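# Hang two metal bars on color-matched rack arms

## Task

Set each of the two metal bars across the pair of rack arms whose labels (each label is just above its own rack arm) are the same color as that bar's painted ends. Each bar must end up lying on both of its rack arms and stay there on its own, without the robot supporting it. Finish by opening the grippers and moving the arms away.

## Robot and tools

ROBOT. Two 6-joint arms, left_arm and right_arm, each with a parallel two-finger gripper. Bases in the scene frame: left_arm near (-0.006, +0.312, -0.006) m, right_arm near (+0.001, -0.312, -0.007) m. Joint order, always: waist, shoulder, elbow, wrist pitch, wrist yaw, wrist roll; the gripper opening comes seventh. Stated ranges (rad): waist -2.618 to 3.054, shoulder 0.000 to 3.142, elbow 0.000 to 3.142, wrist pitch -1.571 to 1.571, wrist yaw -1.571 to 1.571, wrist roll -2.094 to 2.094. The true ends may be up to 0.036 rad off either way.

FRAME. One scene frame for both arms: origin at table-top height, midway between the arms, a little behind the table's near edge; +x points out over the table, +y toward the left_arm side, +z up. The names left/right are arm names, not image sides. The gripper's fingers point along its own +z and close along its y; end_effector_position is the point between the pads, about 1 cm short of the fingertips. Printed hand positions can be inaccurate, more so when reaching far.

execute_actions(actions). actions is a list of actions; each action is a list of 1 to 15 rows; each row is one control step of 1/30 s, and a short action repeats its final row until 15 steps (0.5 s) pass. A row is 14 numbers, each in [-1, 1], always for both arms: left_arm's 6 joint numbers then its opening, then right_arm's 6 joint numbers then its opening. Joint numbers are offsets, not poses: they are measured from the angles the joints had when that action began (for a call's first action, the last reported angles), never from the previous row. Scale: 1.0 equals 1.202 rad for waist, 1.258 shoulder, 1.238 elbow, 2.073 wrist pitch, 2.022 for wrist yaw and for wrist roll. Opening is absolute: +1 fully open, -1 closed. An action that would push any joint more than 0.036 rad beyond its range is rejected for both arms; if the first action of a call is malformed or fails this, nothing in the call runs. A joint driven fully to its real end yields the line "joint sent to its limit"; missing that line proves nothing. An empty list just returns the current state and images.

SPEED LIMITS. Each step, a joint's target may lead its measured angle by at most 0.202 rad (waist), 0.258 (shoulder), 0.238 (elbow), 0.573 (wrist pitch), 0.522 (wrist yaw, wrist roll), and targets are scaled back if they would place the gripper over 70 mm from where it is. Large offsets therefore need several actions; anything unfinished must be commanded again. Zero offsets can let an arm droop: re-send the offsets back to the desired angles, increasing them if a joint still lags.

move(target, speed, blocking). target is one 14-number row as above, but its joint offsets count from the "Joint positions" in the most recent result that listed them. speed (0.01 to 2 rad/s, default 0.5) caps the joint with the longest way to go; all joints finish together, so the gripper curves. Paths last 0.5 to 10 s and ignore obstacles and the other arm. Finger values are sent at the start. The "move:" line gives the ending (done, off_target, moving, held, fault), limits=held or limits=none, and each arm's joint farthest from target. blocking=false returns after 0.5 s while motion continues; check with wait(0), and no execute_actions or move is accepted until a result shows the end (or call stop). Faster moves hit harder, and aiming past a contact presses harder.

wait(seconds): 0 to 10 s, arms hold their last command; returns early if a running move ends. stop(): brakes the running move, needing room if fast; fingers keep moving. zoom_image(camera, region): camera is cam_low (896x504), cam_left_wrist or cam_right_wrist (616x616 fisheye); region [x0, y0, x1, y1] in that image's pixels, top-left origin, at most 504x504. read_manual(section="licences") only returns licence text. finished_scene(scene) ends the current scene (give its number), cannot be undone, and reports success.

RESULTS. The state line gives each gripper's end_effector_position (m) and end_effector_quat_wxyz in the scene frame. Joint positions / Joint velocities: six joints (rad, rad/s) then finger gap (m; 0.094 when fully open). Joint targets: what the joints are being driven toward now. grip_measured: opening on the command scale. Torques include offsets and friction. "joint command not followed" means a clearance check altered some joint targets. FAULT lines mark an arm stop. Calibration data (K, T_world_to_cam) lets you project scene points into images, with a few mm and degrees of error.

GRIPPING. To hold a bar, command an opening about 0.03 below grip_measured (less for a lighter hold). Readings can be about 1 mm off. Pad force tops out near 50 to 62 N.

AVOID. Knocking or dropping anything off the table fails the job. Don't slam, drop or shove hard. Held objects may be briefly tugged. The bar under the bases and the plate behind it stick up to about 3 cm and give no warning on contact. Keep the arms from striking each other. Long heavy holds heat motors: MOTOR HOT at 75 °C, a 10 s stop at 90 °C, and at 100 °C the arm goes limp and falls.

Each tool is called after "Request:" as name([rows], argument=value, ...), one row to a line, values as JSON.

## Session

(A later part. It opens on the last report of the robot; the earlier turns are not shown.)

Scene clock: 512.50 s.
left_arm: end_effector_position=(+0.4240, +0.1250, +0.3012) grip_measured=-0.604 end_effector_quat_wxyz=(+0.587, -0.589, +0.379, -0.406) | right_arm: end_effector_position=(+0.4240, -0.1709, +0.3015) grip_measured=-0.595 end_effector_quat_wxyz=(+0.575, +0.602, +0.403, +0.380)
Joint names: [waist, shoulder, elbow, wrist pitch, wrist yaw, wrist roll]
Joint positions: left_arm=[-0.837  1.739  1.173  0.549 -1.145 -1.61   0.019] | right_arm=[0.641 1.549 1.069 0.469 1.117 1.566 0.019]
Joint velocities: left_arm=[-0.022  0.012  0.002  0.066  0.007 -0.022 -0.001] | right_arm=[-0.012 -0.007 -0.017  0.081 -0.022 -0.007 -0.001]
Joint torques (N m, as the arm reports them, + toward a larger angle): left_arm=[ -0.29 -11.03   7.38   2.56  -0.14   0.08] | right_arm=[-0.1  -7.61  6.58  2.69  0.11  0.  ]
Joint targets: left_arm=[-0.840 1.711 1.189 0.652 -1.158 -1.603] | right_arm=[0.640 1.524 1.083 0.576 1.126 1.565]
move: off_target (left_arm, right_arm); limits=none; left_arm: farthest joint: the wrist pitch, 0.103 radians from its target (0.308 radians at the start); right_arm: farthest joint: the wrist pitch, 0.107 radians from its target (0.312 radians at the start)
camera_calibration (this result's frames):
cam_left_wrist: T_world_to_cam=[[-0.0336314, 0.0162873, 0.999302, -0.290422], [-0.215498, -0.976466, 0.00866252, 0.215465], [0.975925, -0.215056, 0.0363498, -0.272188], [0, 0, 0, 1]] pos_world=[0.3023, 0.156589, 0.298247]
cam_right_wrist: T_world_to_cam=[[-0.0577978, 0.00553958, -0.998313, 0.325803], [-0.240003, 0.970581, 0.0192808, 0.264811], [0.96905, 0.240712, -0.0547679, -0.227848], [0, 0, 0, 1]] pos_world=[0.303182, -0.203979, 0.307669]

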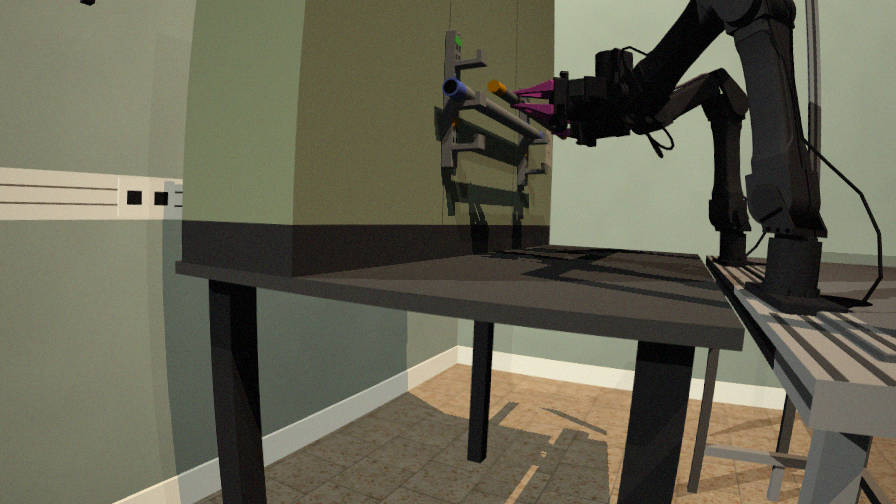

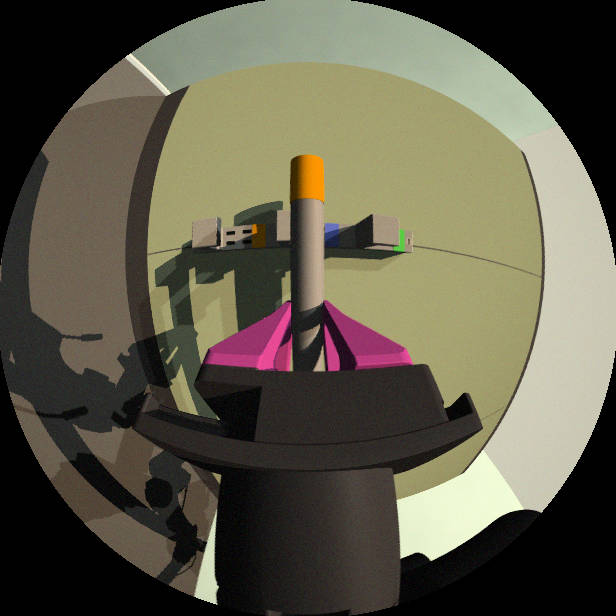

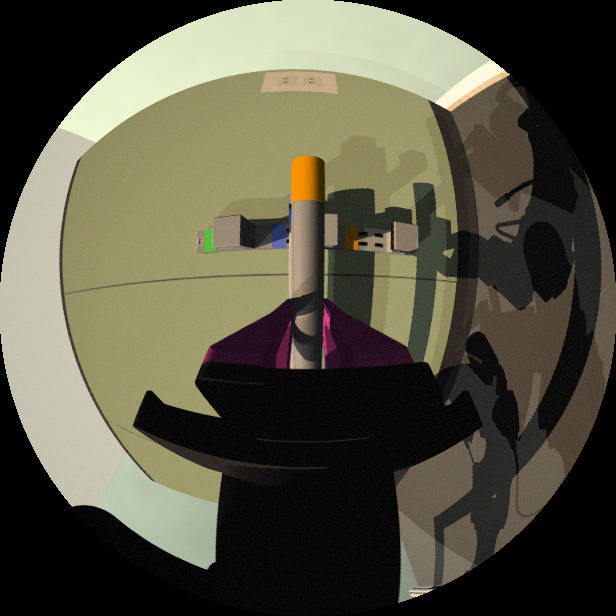

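Request:
execute_actions(actions=[])

Scene clock: 535.30 s.
left_arm: end_effector_position=(+0.4240, +0.1250, +0.3013) grip_measured=-0.604 end_effector_quat_wxyz=(+0.587, -0.589, +0.379, -0.406) | right_arm: end_effector_position=(+0.4240, -0.1709, +0.3015) grip_measured=-0.595 end_effector_quat_wxyz=(+0.575, +0.602, +0.403, +0.380)
Joint names: [waist, shoulder, elbow, wrist pitch, wrist yaw, wrist roll]
Joint positions: left_arm=[-0.837  1.739  1.173  0.549 -1.145 -1.61   0.019] | right_arm=[0.641 1.549 1.069 0.469 1.117 1.566 0.019]
Joint velocities: left_arm=[ 0.007 -0.007  0.002  0.081  0.022  0.022 -0.001] | right_arm=[-0.032 -0.012 -0.012 -0.095  0.007  0.007 -0.001]
Joint torques (N m, as the arm reports them, + toward a larger angle): left_arm=[ -0.3  -11.04   7.36   2.52  -0.13   0.06] | right_arm=[-0.1  -7.61  6.58  2.66  0.11 -0.01]
Joint targets: left_arm=[-0.840 1.711 1.189 0.652 -1.158 -1.603] | right_arm=[0.640 1.524 1.083 0.576 1.126 1.565]
camera_calibration (this result's frames):
cam_left_wrist: T_world_to_cam=[[-0.0337636, 0.0161956, 0.999299, -0.290409], [-0.2155, -0.976467, 0.00854444, 0.2155], [0.97592, -0.21506, 0.0364592, -0.27222], [0, 0, 0, 1]] pos_world=[0.3023, 0.156589, 0.298289]
cam_right_wrist: T_world_to_cam=[[-0.0576589, 0.00543953, -0.998322, 0.325786], [-0.240008, 0.970582, 0.0191502, 0.264853], [0.969057, 0.240709, -0.0546571, -0.227884], [0, 0, 0, 1]] pos_world=[0.303184, -0.20398, 0.307712]

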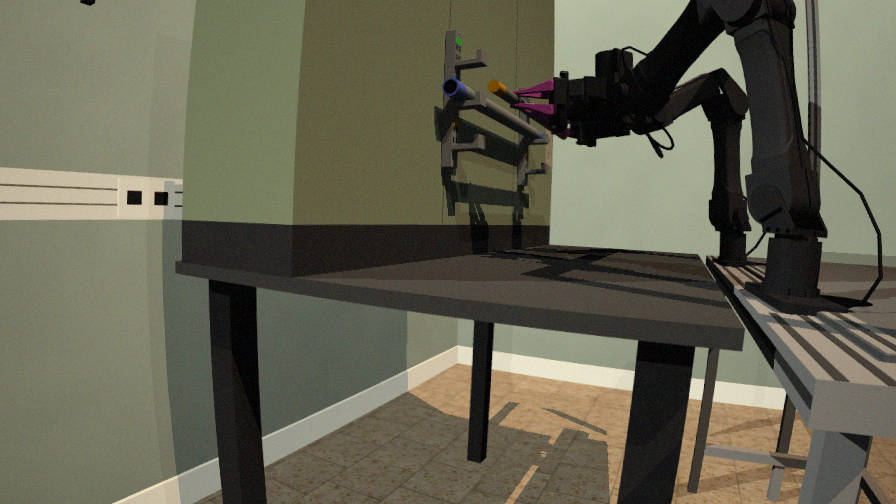

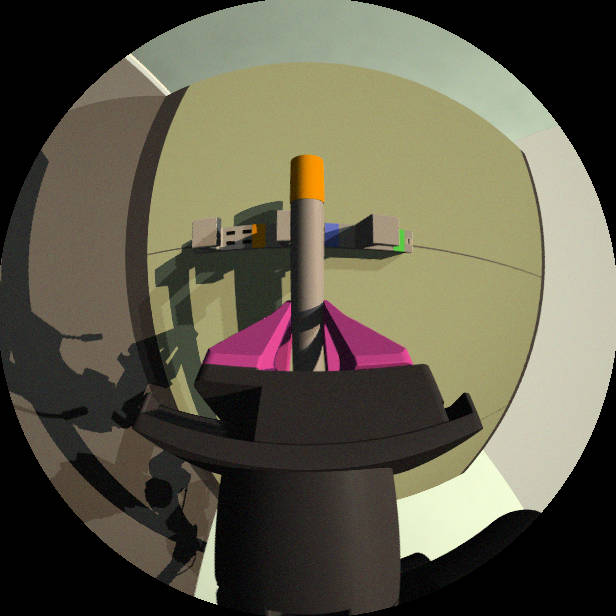

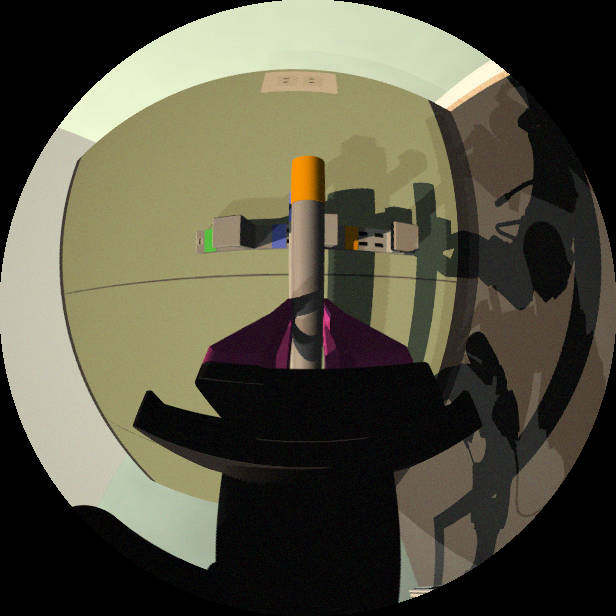

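Request:
move(target=[-0.0025,0.0417,-0.0901,0.1544,-0.01,0.0035,-0.66,-0.009,0.0384,-0.1071,0.1611,0.0045,0,-0.66], speed=0.3)

Scene clock: 543.90 s.
left_arm: end_effector_position=(+0.4246, +0.1244, +0.2506) grip_measured=-0.604 end_effector_quat_wxyz=(+0.587, -0.588, +0.379, -0.408) | right_arm: end_effector_position=(+0.4239, -0.1702, +0.2506) grip_measured=-0.595 end_effector_quat_wxyz=(+0.576, +0.602, +0.402, +0.381)
Joint names: [waist, shoulder, elbow, wrist pitch, wrist yaw, wrist roll]
Joint positions: left_arm=[-0.839  1.82   1.049  0.762 -1.145 -1.607  0.019] | right_arm=[0.636 1.624 0.926 0.693 1.113 1.563 0.019]
Joint velocities: left_arm=[-0.002  0.012  0.017 -0.051 -0.007  0.066 -0.001] | right_arm=[ 0.017 -0.012 -0.012  0.051  0.037  0.051 -0.   ]
Joint torques (N m, as the arm reports them, + toward a larger angle): left_arm=[ -0.08 -11.36   6.8    2.54  -0.22   0.  ] | right_arm=[-0.42 -8.01  5.97  2.68  0.16  0.01]
Joint targets: left_arm=[-0.840 1.792 1.062 0.869 -1.166 -1.603] | right_arm=[0.630 1.598 0.936 0.803 1.127 1.566]
move: off_target (left_arm, right_arm); limits=none; left_arm: farthest joint: the wrist pitch, 0.107 radians from its target (0.320 radians at the start); right_arm: farthest joint: the wrist pitch, 0.109 radians from its target (0.334 radians at the start)
camera_calibration (this result's frames):
cam_left_wrist: T_world_to_cam=[[-0.0374132, 0.0177401, 0.999142, -0.238378], [-0.21783, -0.975944, 0.00917143, 0.21629], [0.975269, -0.217301, 0.0403775, -0.271458], [0, 0, 0, 1]] pos_world=[0.30294, 0.156328, 0.247151]
cam_right_wrist: T_world_to_cam=[[-0.0536977, 0.00763162, -0.998528, 0.273695], [-0.239549, 0.970672, 0.0203009, 0.264703], [0.969398, 0.240286, -0.0502947, -0.232077], [0, 0, 0, 1]] pos_world=[0.303081, -0.203263, 0.256246]

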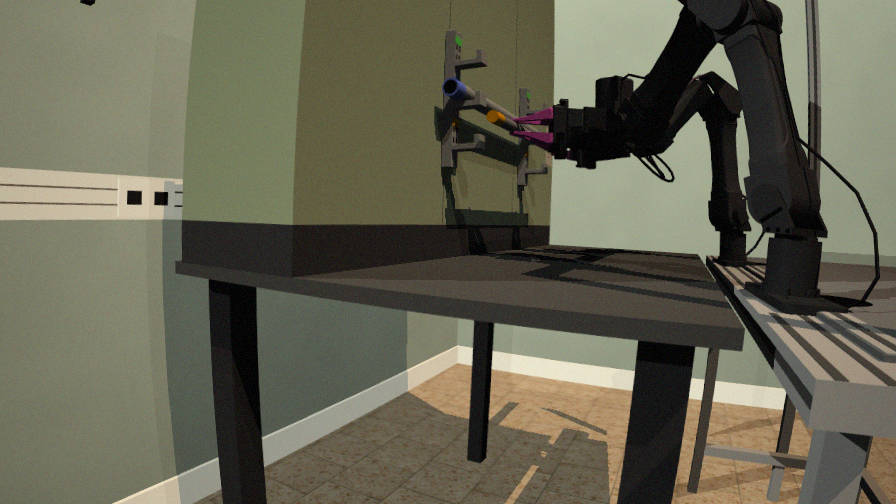

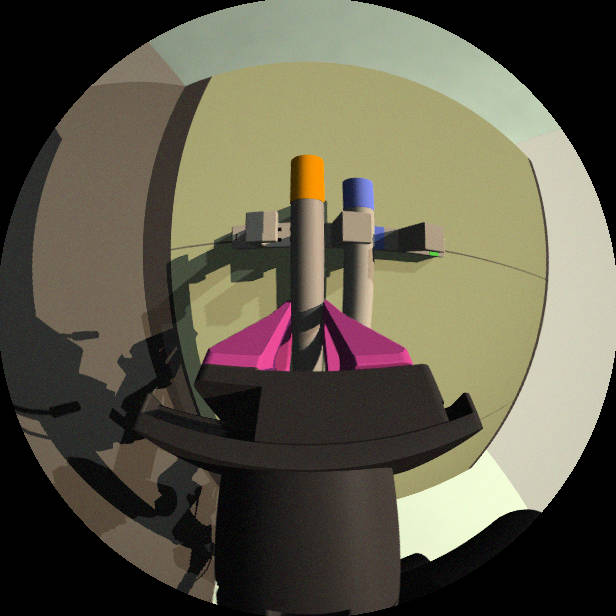

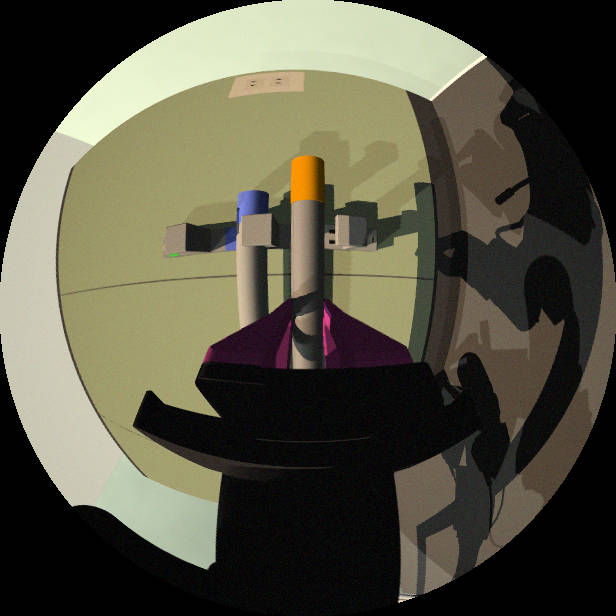

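Request:
move(target=[0.057,0.049,0.1443,0.036,0.0346,0.002,-0.66,-0.061,0.0544,0.140,0.041,-0.0366,0.001,-0.66], speed=0.2)

Scene clock: 569.73 s.
left_arm: end_effector_position=(+0.4593, +0.1224, +0.2503) grip_measured=-0.604 end_effector_quat_wxyz=(+0.585, -0.587, +0.381, -0.409) | right_arm: end_effector_position=(+0.4600, -0.1723, +0.2503) grip_measured=-0.595 end_effector_quat_wxyz=(+0.575, +0.602, +0.402, +0.379)
Joint names: [waist, shoulder, elbow, wrist pitch, wrist yaw, wrist roll]
Joint positions: left_arm=[-0.782  1.911  1.168  0.731 -1.084 -1.608  0.019] | right_arm=[0.566 1.718 1.04  0.668 1.044 1.566 0.019]
Joint velocities: left_arm=[-0.012  0.007  0.012 -0.022 -0.037 -0.051 -0.   ] | right_arm=[-0.007 -0.002  0.002  0.007 -0.007  0.051  0.001]
Joint torques (N m, as the arm reports them, + toward a larger angle): left_arm=[  0.92 -12.34  10.15   2.58   0.06   0.  ] | right_arm=[-0.2  -8.86  9.3   2.73 -0.01 -0.01]
Joint targets: left_arm=[-0.771 1.882 1.227 0.836 -1.076 -1.602] | right_arm=[0.563 1.693 1.099 0.779 1.039 1.566]
move: off_target (left_arm, right_arm); limits=none; left_arm: farthest joint: the wrist pitch, 0.106 radians from its target (0.074 radians at the start); right_arm: farthest joint: the wrist pitch, 0.110 radians from its target (0.084 radians at the start)
camera_calibration (this result's frames):
cam_left_wrist: T_world_to_cam=[[-0.0353035, 0.0175826, 0.999222, -0.23773], [-0.22263, -0.974859, 0.00928815, 0.223941], [0.974264, -0.222128, 0.0383303, -0.304218], [0, 0, 0, 1]] pos_world=[0.337852, 0.154915, 0.247126]
cam_right_wrist: T_world_to_cam=[[-0.0574574, 0.00692766, -0.998324, 0.276921], [-0.238096, 0.971026, 0.0204416, 0.274714], [0.96954, 0.238872, -0.0541432, -0.265926], [0, 0, 0, 1]] pos_world=[0.339146, -0.205151, 0.256443]

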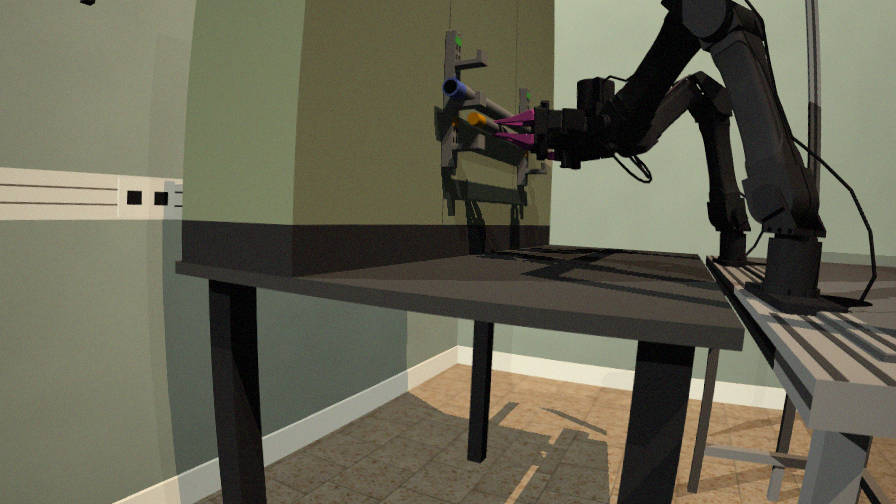

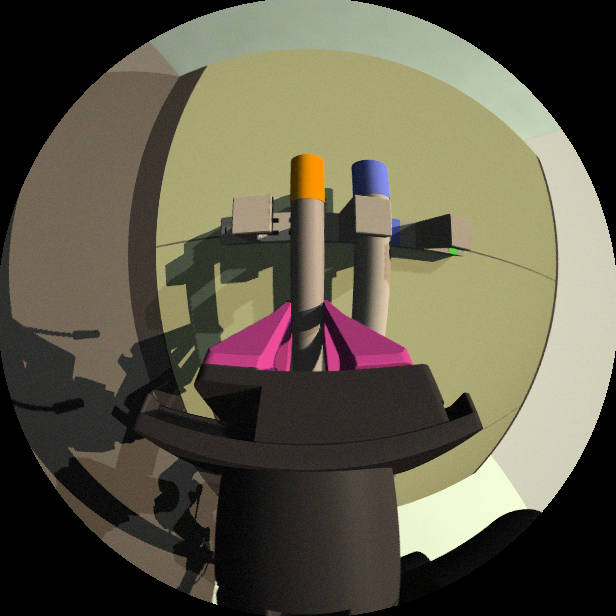

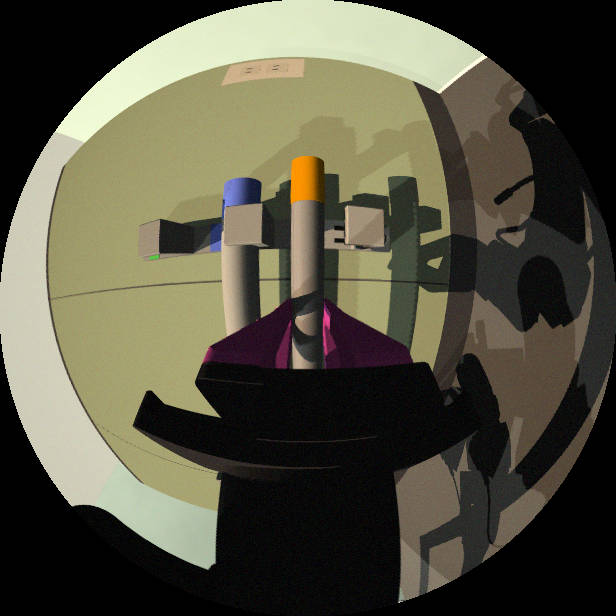

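Request:
execute_actions([
  [[0.0105,-0.0208,0.0512,0.0473,0.0048,0.003,-0.66,-0.0038,-0.0175,0.0512,0.0514,-0.0033,0,-0.66],
[0.0129,-0.017,0.0566,0.0462,0.0061,0.003,-0.66,-0.0059,-0.0134,0.0565,0.0504,-0.0045,0,-0.66],
[0.0163,-0.0118,0.0642,0.0446,0.0079,0.003,-0.66,-0.0089,-0.0077,0.0639,0.049,-0.0063,0,-0.66],
[0.0202,-0.0058,0.0728,0.0427,0.01,0.003,-0.66,-0.0123,-0.0011,0.0724,0.0474,-0.0084,0,-0.66],
[0.0245,0.001,0.0826,0.0406,0.0123,0.003,-0.66,-0.0161,0.0062,0.0819,0.0456,-0.0107,0,-0.66],
[0.0289,0.0078,0.0923,0.0386,0.0147,0.003,-0.66,-0.0199,0.0136,0.0915,0.0438,-0.013,0,-0.66],
[0.0333,0.0145,0.102,0.0365,0.017,0.003,-0.66,-0.0238,0.021,0.101,0.042,-0.0153,0,-0.66],
[0.0376,0.0213,0.1117,0.0344,0.0193,0.003,-0.66,-0.0276,0.0284,0.1105,0.0402,-0.0175,0,-0.66],
[0.042,0.028,0.1214,0.0324,0.0217,0.003,-0.66,-0.0314,0.0358,0.1201,0.0384,-0.0198,0,-0.66],
[0.0463,0.0348,0.1312,0.0303,0.024,0.003,-0.66,-0.0352,0.0431,0.1296,0.0366,-0.0221,0,-0.66],
[0.0502,0.0408,0.1398,0.0285,0.0261,0.003,-0.66,-0.0386,0.0497,0.1381,0.035,-0.0242,0,-0.66],
[0.0536,0.046,0.1474,0.0268,0.0279,0.003,-0.66,-0.0416,0.0554,0.1455,0.0336,-0.026,0,-0.66],
[0.056,0.0498,0.1528,0.0257,0.0292,0.003,-0.66,-0.0437,0.0595,0.1508,0.0326,-0.0272,0,-0.66],
[0.0575,0.052,0.156,0.025,0.03,0.003,-0.66,-0.045,0.062,0.154,0.032,-0.028,0,-0.66]],
])

Request:
wait(seconds=0.5)

Scene clock: 589.27 s.
left_arm: end_effector_position=(+0.4946, +0.1247, +0.2493) grip_measured=-0.604 end_effector_quat_wxyz=(+0.587, -0.588, +0.379, -0.407) | right_arm: end_effector_position=(+0.4947, -0.1705, +0.2493) grip_measured=-0.595 end_effector_quat_wxyz=(+0.577, +0.602, +0.400, +0.380)
Joint names: [waist, shoulder, elbow, wrist pitch, wrist yaw, wrist roll]
Joint positions: left_arm=[-0.727  2.008  1.297  0.702 -1.035 -1.603  0.019] | right_arm=[0.517 1.825 1.167 0.657 0.998 1.56  0.019]
Joint velocities: left_arm=[ 0.066  0.105  0.11  -0.11   0.154  0.037  0.   ] | right_arm=[-0.066  0.129  0.1   -0.125 -0.11  -0.051 -0.001]
Joint torques (N m, as the arm reports them, + toward a larger angle): left_arm=[  0.93 -13.79  10.18   2.45  -0.06  -0.01] | right_arm=[  0.07 -10.42   9.22   2.52   0.08   0.05]
Joint targets: left_arm=[-0.713 1.977 1.361 0.782 -1.023 -1.601] | right_arm=[0.512 1.797 1.231 0.734 0.988 1.566]
camera_calibration (this result's frames):
cam_left_wrist: T_world_to_cam=[[-0.0360667, 0.0158249, 0.999224, -0.234932], [-0.215542, -0.976464, 0.00768448, 0.231101], [0.975828, -0.215098, 0.0386288, -0.33976], [0, 0, 0, 1]] pos_world=[0.372886, 0.156298, 0.246098]
cam_right_wrist: T_world_to_cam=[[-0.0529269, 0.0066939, -0.998576, 0.275638], [-0.235144, 0.971775, 0.0189774, 0.280331], [0.970519, 0.235813, -0.049859, -0.302097], [0, 0, 0, 1]] pos_world=[0.373698, -0.203025, 0.254863]

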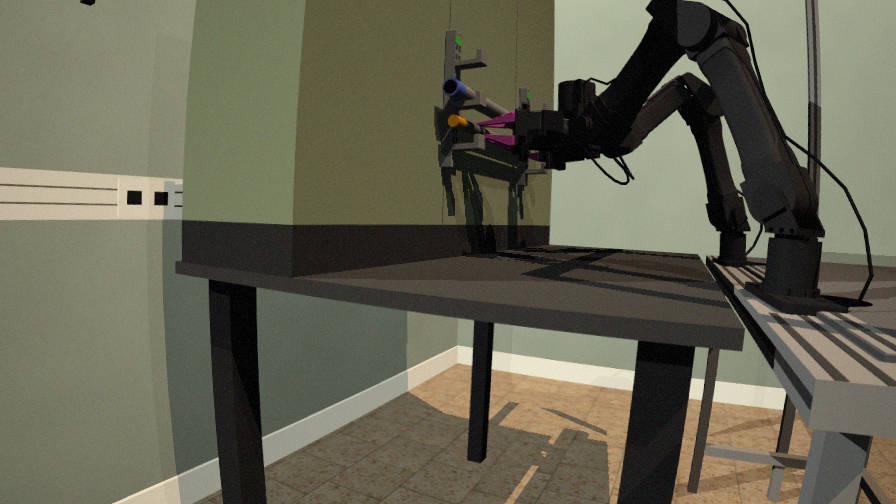

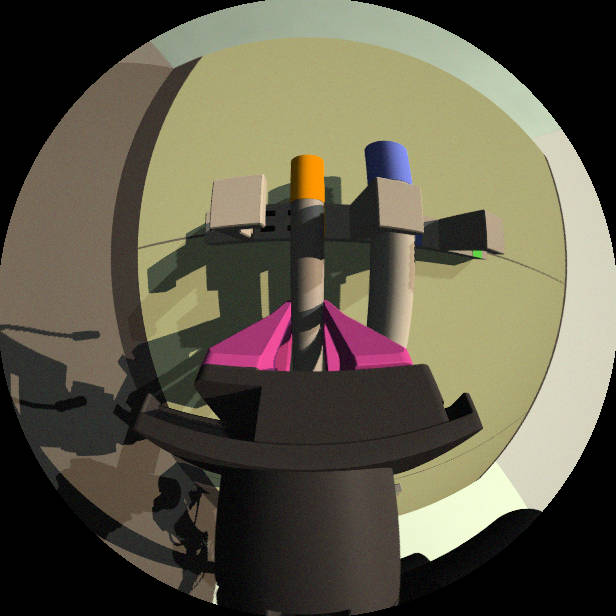

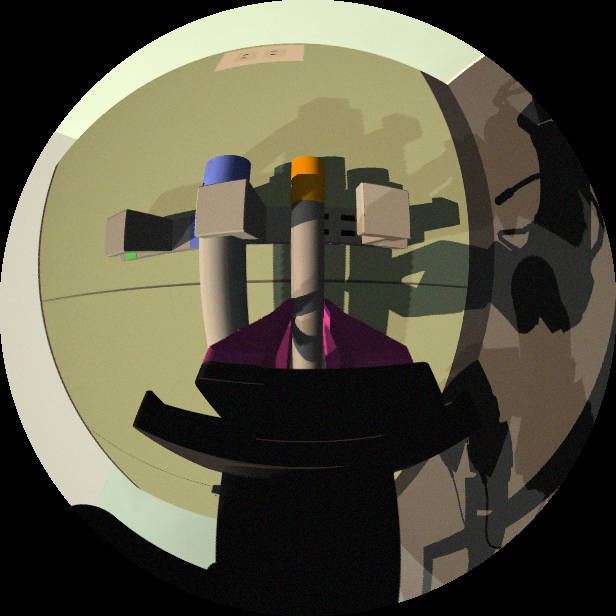

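Scene clock: 589.77 s.
left_arm: end_effector_position=(+0.4963, +0.1247, +0.2472) grip_measured=-0.604 end_effector_quat_wxyz=(+0.587, -0.588, +0.382, -0.405) | right_arm: end_effector_position=(+0.4964, -0.1704, +0.2471) grip_measured=-0.595 end_effector_quat_wxyz=(+0.576, +0.602, +0.403, +0.378)
Joint names: [waist, shoulder, elbow, wrist pitch, wrist yaw, wrist roll]
Joint positions: left_arm=[-0.724  2.012  1.3    0.695 -1.029 -1.603  0.019] | right_arm=[0.513 1.831 1.17  0.651 0.992 1.563 0.019]
Joint velocities: left_arm=[-0.002 -0.012 -0.007  0.007  0.007 -0.037  0.   ] | right_arm=[-0.012 -0.002 -0.002 -0.022 -0.022  0.007 -0.   ]
Joint torques (N m, as the arm reports them, + toward a larger angle): left_arm=[  0.9  -13.86  10.41   2.43   0.03   0.01] | right_arm=[ -0.09 -10.36   9.48   2.53  -0.01   0.03]
Joint targets: left_arm=[-0.713 1.977 1.361 0.782 -1.023 -1.601] | right_arm=[0.512 1.797 1.231 0.734 0.987 1.566]
wait: 0.50 s; at rest by 0.30 s
camera_calibration (this result's frames):
cam_left_wrist: T_world_to_cam=[[-0.0295659, 0.0111109, 0.999501, -0.235462], [-0.217972, -0.975945, 0.00440133, 0.233517], [0.975507, -0.217733, 0.0312766, -0.339054], [0, 0, 0, 1]] pos_world=[0.374688, 0.156692, 0.244921]
cam_right_wrist: T_world_to_cam=[[-0.0584876, 0.0046492, -0.998277, 0.27586], [-0.23746, 0.971222, 0.0184356, 0.281867], [0.969635, 0.238129, -0.0557004, -0.301605], [0, 0, 0, 1]] pos_world=[0.375514, -0.203218, 0.253389]

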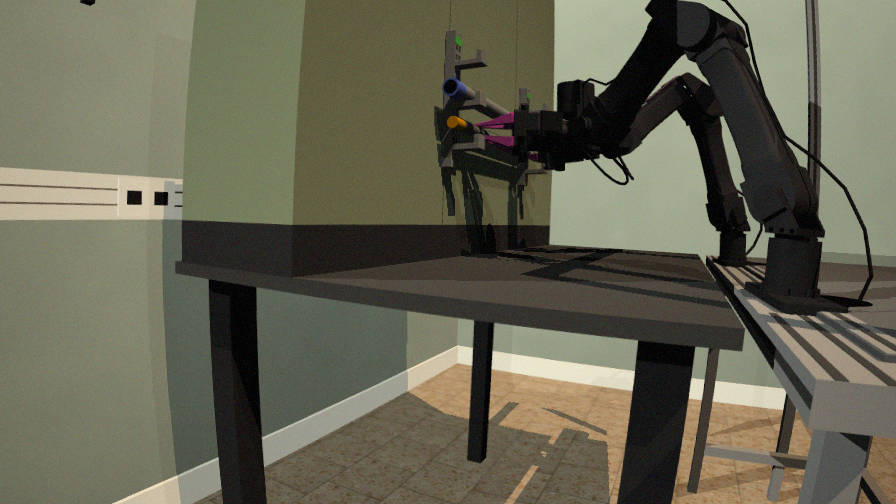

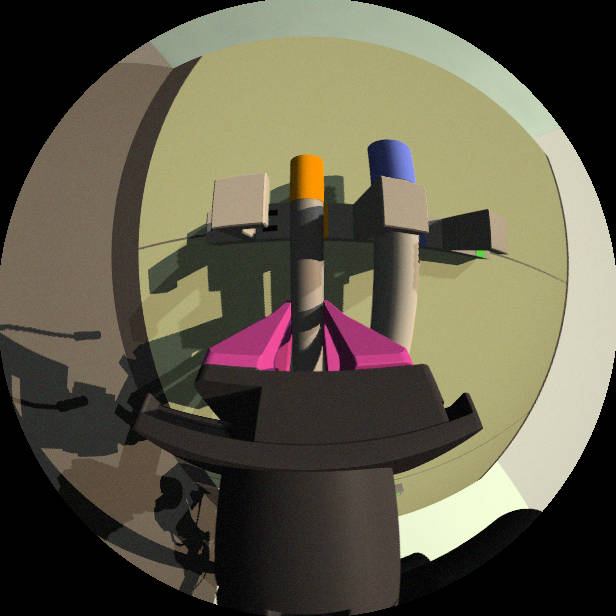

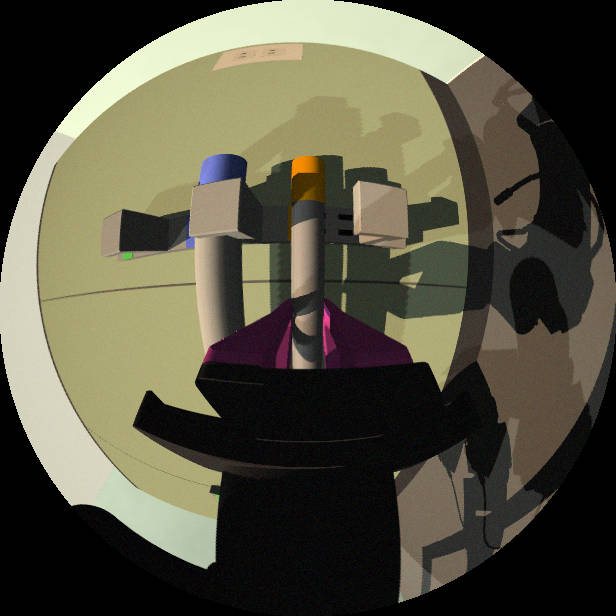

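Request:
execute_actions([
  [[0.006,-0.0267,0.035,0.0438,0.002,0.001,-0.66,-0.001,-0.0259,0.035,0.0419,-0.002,0.001,-0.66],
[0.006,-0.0246,0.0254,0.0467,0.002,0.001,-0.66,-0.001,-0.0241,0.0245,0.045,-0.002,0.001,-0.66],
[0.006,-0.0216,0.0213,0.0509,0.002,0.001,-0.66,-0.001,-0.0215,0.0197,0.0495,-0.002,0.001,-0.66],
[0.006,-0.0182,0.0167,0.0556,0.002,0.001,-0.66,-0.001,-0.0186,0.0141,0.0545,-0.002,0.001,-0.66],
[0.006,-0.0144,0.0114,0.0609,0.002,0.001,-0.66,-0.001,-0.0153,0.0079,0.0602,-0.002,0.001,-0.66],
[0.006,-0.0105,0.0062,0.0662,0.002,0.001,-0.66,-0.001,-0.012,0.0017,0.0658,-0.002,0.001,-0.66],
[0.006,-0.0067,0.001,0.0715,0.002,0.001,-0.66,-0.001,-0.0088,-0.0045,0.0715,-0.002,0.001,-0.66],
[0.006,-0.0029,-0.0042,0.0768,0.002,0.001,-0.66,-0.001,-0.0055,-0.0107,0.0772,-0.002,0.001,-0.66],
[0.006,0.001,-0.0094,0.0821,0.002,0.001,-0.66,-0.001,-0.0022,-0.0169,0.0828,-0.002,0.001,-0.66],
[0.006,0.0044,-0.0141,0.0868,0.002,0.001,-0.66,-0.001,0.0007,-0.0224,0.0879,-0.002,0.001,-0.66],
[0.006,0.0074,-0.0181,0.091,0.002,0.001,-0.66,-0.001,0.0033,-0.0273,0.0923,-0.002,0.001,-0.66],
[0.006,0.0099,-0.0216,0.0945,0.002,0.001,-0.66,-0.001,0.0055,-0.0314,0.0961,-0.002,0.001,-0.66],
[0.006,0.0118,-0.0245,0.0975,0.002,0.001,-0.66,-0.001,0.0073,-0.0349,0.0992,-0.002,0.001,-0.66],
[0.006,0.013,-0.0266,0.0998,0.002,0.001,-0.66,-0.001,0.0084,-0.0375,0.1017,-0.002,0.001,-0.66],
[0.006,0.0136,-0.028,0.101,0.002,0.001,-0.66,-0.001,0.009,-0.039,0.103,-0.002,0.001,-0.66]],
])

Request:
wait(seconds=0.5)

Scene clock: 611.87 s.
left_arm: end_effector_position=(+0.4972, +0.1243, +0.2231) grip_measured=-0.604 end_effector_quat_wxyz=(+0.586, -0.587, +0.382, -0.407) | right_arm: end_effector_position=(+0.4955, -0.1705, +0.2218) grip_measured=-0.594 end_effector_quat_wxyz=(+0.575, +0.603, +0.404, +0.377)
Joint names: [waist, shoulder, elbow, wrist pitch, wrist yaw, wrist roll]
Joint positions: left_arm=[-0.724  2.058  1.26   0.784 -1.026 -1.604  0.019] | right_arm=[0.512 1.871 1.117 0.737 0.991 1.567 0.019]
Joint velocities: left_arm=[-0.012  0.002 -0.042  0.198  0.051  0.022  0.001] | right_arm=[ 0.012  0.042 -0.046  0.212 -0.066 -0.007  0.   ]
Joint torques (N m, as the arm reports them, + toward a larger angle): left_arm=[  0.64 -13.44   6.61   2.5   -0.03  -0.05] | right_arm=[  0.02 -10.36   5.73   2.59   0.03  -0.03]
Joint targets: left_arm=[-0.716 2.030 1.266 0.904 -1.025 -1.601] | right_arm=[0.512 1.842 1.122 0.864 0.989 1.565]
camera_calibration (this result's frames):
cam_left_wrist: T_world_to_cam=[[-0.0313137, 0.0130032, 0.999425, -0.210693], [-0.221004, -0.975256, 0.00576434, 0.234455], [0.97477, -0.220697, 0.0334126, -0.339034], [0, 0, 0, 1]] pos_world=[0.375698, 0.156569, 0.220548]
cam_right_wrist: T_world_to_cam=[[-0.0630444, 0.00462765, -0.998, 0.252745], [-0.237079, 0.971295, 0.0194803, 0.281802], [0.969443, 0.237833, -0.0601376, -0.301109], [0, 0, 0, 1]] pos_world=[0.374651, -0.203269, 0.228642]

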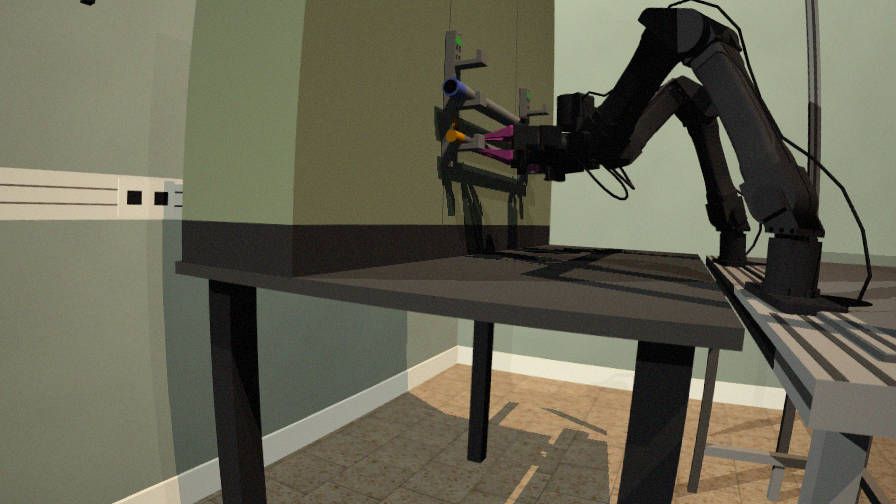

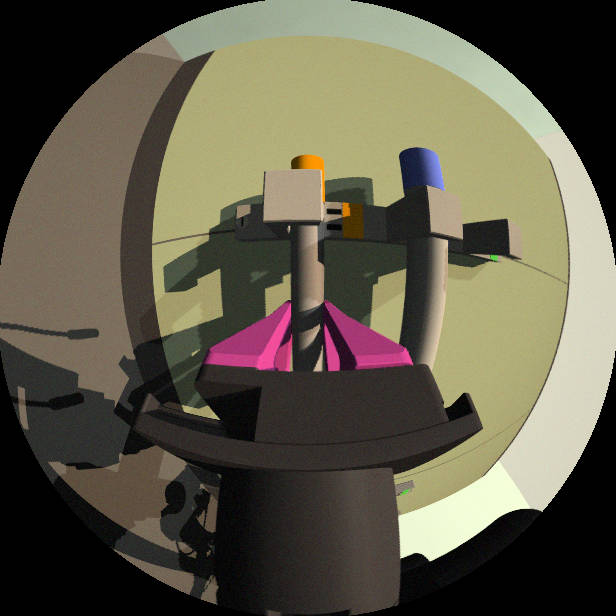

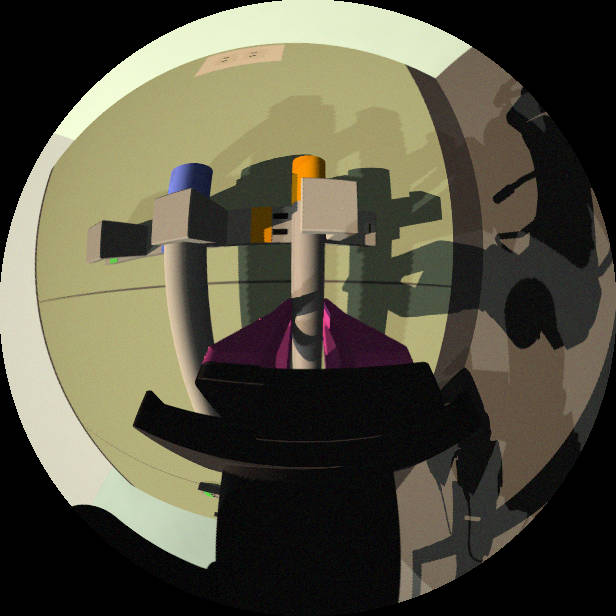

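Scene clock: 612.37 s.
left_arm: end_effector_position=(+0.4969, +0.1242, +0.2232) grip_measured=-0.604 end_effector_quat_wxyz=(+0.586, -0.586, +0.382, -0.409) | right_arm: end_effector_position=(+0.4952, -0.1707, +0.2220) grip_measured=-0.594 end_effector_quat_wxyz=(+0.575, +0.603, +0.402, +0.380)
Joint names: [waist, shoulder, elbow, wrist pitch, wrist yaw, wrist roll]
Joint positions: left_arm=[-0.724  2.058  1.255  0.794 -1.024 -1.602  0.019] | right_arm=[0.512 1.872 1.113 0.748 0.99  1.566 0.019]
Joint velocities: left_arm=[-0.017  0.002 -0.002  0.037 -0.007 -0.022 -0.001] | right_arm=[ 0.012  0.007  0.007  0.051 -0.022 -0.037 -0.   ]
Joint torques (N m, as the arm reports them, + toward a larger angle): left_arm=[  0.61 -13.43   6.59   2.68  -0.03  -0.02] | right_arm=[  0.07 -10.2    5.77   2.82   0.02  -0.02]
Joint targets: left_arm=[-0.716 2.030 1.266 0.904 -1.026 -1.601] | right_arm=[0.512 1.842 1.122 0.864 0.989 1.565]
wait: 0.50 s; at rest by 0.33 s
camera_calibration (this result's frames):
cam_left_wrist: T_world_to_cam=[[-0.0352953, 0.0145596, 0.999271, -0.208966], [-0.22332, -0.974725, 0.00631402, 0.235303], [0.974106, -0.222935, 0.0376547, -0.339104], [0, 0, 0, 1]] pos_world=[0.375496, 0.156801, 0.220097]
cam_right_wrist: T_world_to_cam=[[-0.0573263, 0.00795918, -0.998324, 0.250725], [-0.237683, 0.971107, 0.0213906, 0.281695], [0.96965, 0.238511, -0.0537782, -0.302156], [0, 0, 0, 1]] pos_world=[0.374313, -0.203484, 0.22803]

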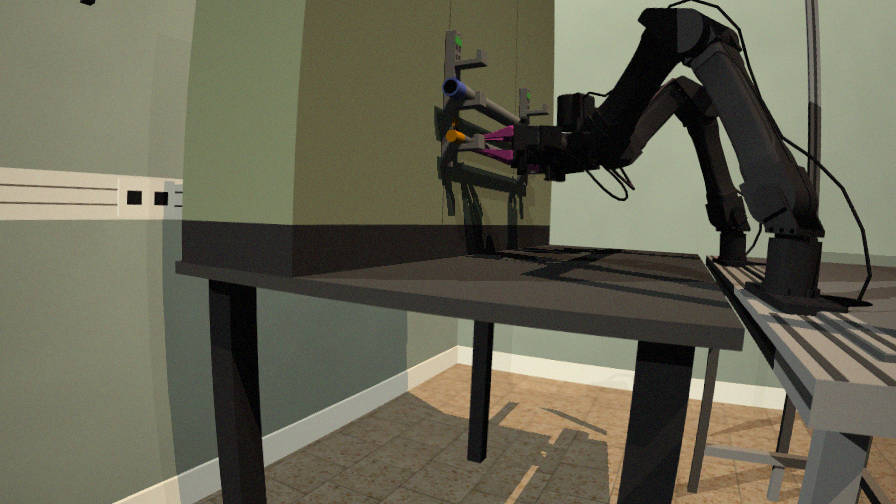

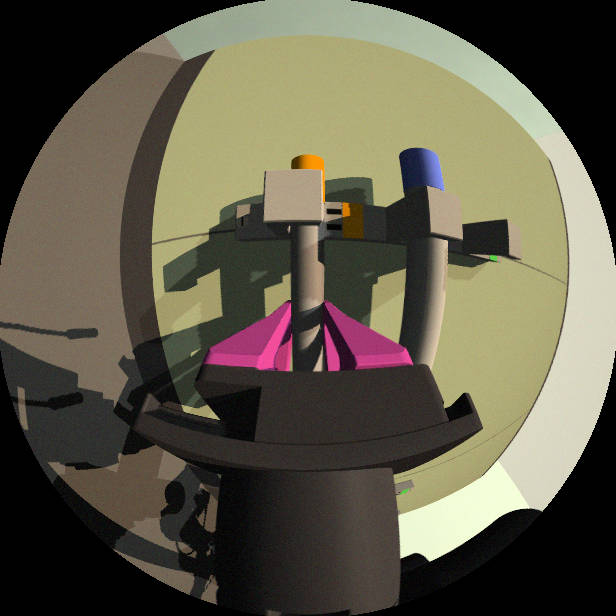

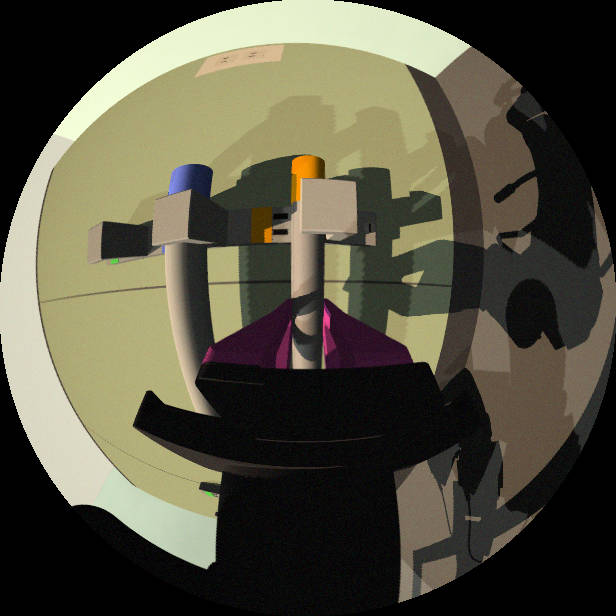

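Relax biases gradually.

Request:
execute_actions([
  [[0.003,-0.021,0.008,0.05,0,0,-0.66,0,-0.022,0.007,0.053,0,0,-0.66],
[0.003,-0.02,0.008,0.046,0,0,-0.66,0,-0.021,0.007,0.049,0,0,-0.66],
[0.003,-0.019,0.007,0.042,0,0,-0.66,0,-0.02,0.006,0.045,0,0,-0.66],
[0.003,-0.018,0.007,0.038,0,0,-0.66,0,-0.019,0.006,0.041,0,0,-0.66],
[0.003,-0.016,0.006,0.034,0,0,-0.66,0,-0.017,0.005,0.037,0,0,-0.66],
[0.003,-0.015,0.006,0.03,0,0,-0.66,0,-0.016,0.005,0.033,0,0,-0.66],
[0.003,-0.014,0.005,0.026,0,0,-0.66,0,-0.014,0.005,0.028,0,0,-0.66],
[0.003,-0.012,0.005,0.022,0,0,-0.66,0,-0.013,0.004,0.024,0,0,-0.66],
[0.003,-0.011,0.004,0.018,0,0,-0.66,0,-0.011,0.004,0.02,0,0,-0.66],
[0.003,-0.009,0.004,0.014,0,0,-0.66,0,-0.01,0.003,0.015,0,0,-0.66],
[0.003,-0.008,0.003,0.01,0,0,-0.66,0,-0.008,0.003,0.01,0,0,-0.66],
[0.003,-0.006,0.003,0.006,0,0,-0.66,0,-0.006,0.003,0.006,0,0,-0.66],
[0.003,-0.005,0.003,0.002,0,0,-0.66,0,-0.005,0.003,0.002,0,0,-0.66],
[0.003,-0.004,0.003,-0.002,0,0,-0.66,0,-0.004,0.003,-0.002,0,0,-0.66],
[0.003,-0.003,0.003,-0.005,0,0,-0.66,0,-0.003,0.003,-0.005,0,0,-0.66]],
  [[0,-0.005,0.005,-0.003,0,0,-0.62,0,-0.005,0.005,-0.004,0,0,-0.62],[0,-0.005,0.005,-0.003,0,0,-0.55,0,-0.005,0.005,-0.004,0,0,-0.55],[0,-0.005,0.005,-0.003,0,0,-0.4,0,-0.005,0.005,-0.004,0,0,-0.4],[0,-0.005,0.005,-0.003,0,0,0.1,0,-0.005,0.005,-0.004,0,0,0.1]],
])

Scene clock: 629.20 s.
left_arm: end_effector_position=(+0.4970, +0.1241, +0.2213) grip_measured=+0.098 end_effector_quat_wxyz=(+0.586, -0.586, +0.386, -0.405) | right_arm: end_effector_position=(+0.4953, -0.1705, +0.2201) grip_measured=+0.098 end_effector_quat_wxyz=(+0.575, +0.603, +0.404, +0.377)
Joint names: [waist, shoulder, elbow, wrist pitch, wrist yaw, wrist roll]
Joint positions: left_arm=[-0.724  2.058  1.255  0.782 -1.023 -1.602  0.052] | right_arm=[0.512 1.873 1.113 0.742 0.99  1.569 0.052]
Joint velocities: left_arm=[ 0.007  0.007 -0.022  0.007  0.007 -0.037  0.001] | right_arm=[-0.022  0.002  0.002  0.007  0.081  0.022  0.   ]
Joint torques (N m, as the arm reports them, + toward a larger angle): left_arm=[ -0.05 -11.67   6.29   1.45  -0.05  -0.02] | right_arm=[ 0.05 -8.71  5.65  1.76  0.04 -0.02]
Joint targets: left_arm=[-0.724 2.052 1.262 0.777 -1.023 -1.602] | right_arm=[0.512 1.867 1.119 0.734 0.990 1.568]
camera_calibration (this result's frames):
cam_left_wrist: T_world_to_cam=[[-0.026101, 0.00774485, 0.999629, -0.2109], [-0.223831, -0.974627, 0.00170676, 0.236491], [0.974278, -0.223703, 0.0271723, -0.336804], [0, 0, 0, 1]] pos_world=[0.37557, 0.15678, 0.21957]
cam_right_wrist: T_world_to_cam=[[-0.0630972, 0.00609029, -0.997989, 0.251331], [-0.237743, 0.971102, 0.0209574, 0.281739], [0.969276, 0.238588, -0.0598259, -0.30083], [0, 0, 0, 1]] pos_world=[0.374428, -0.203354, 0.226924]

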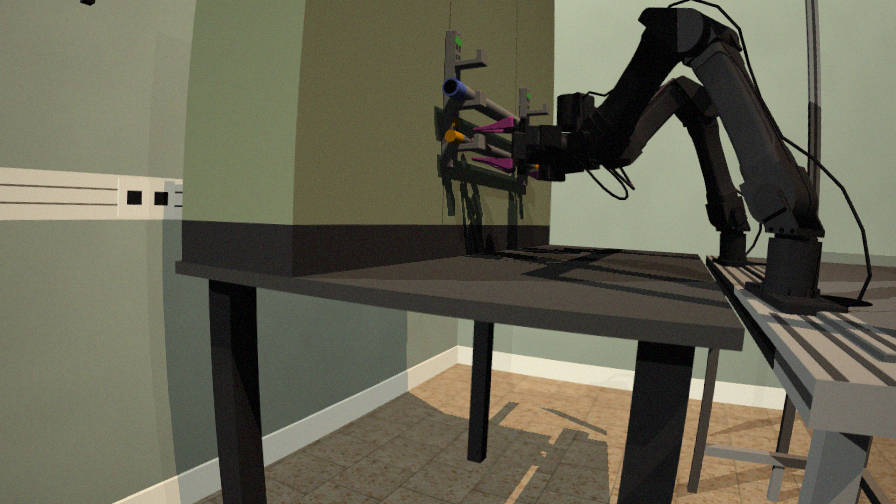

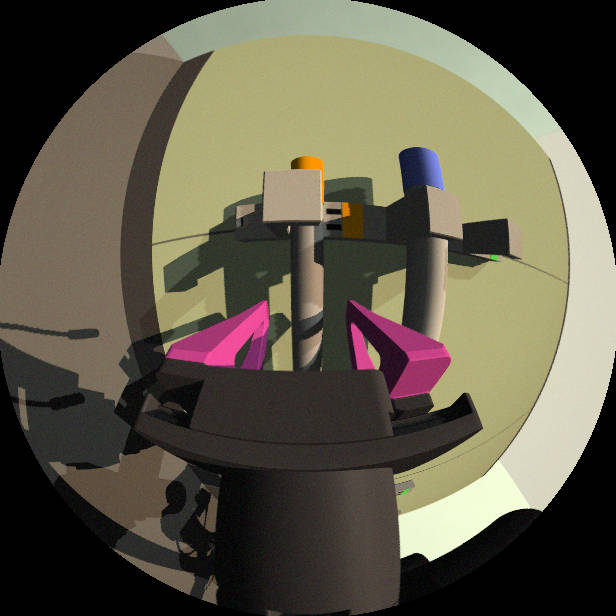

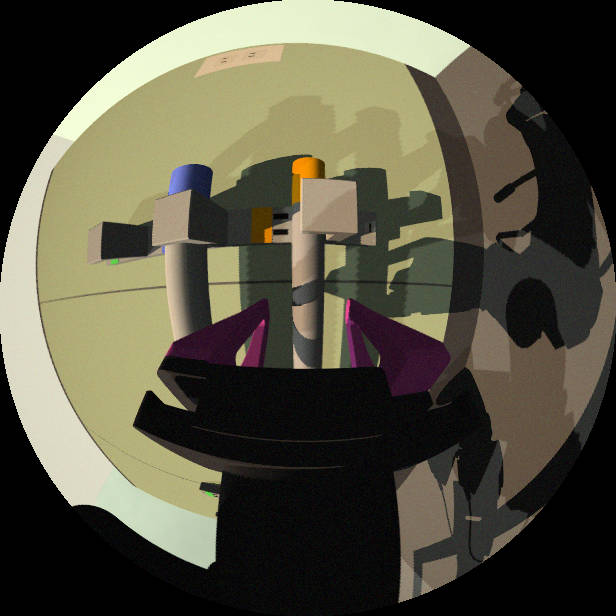

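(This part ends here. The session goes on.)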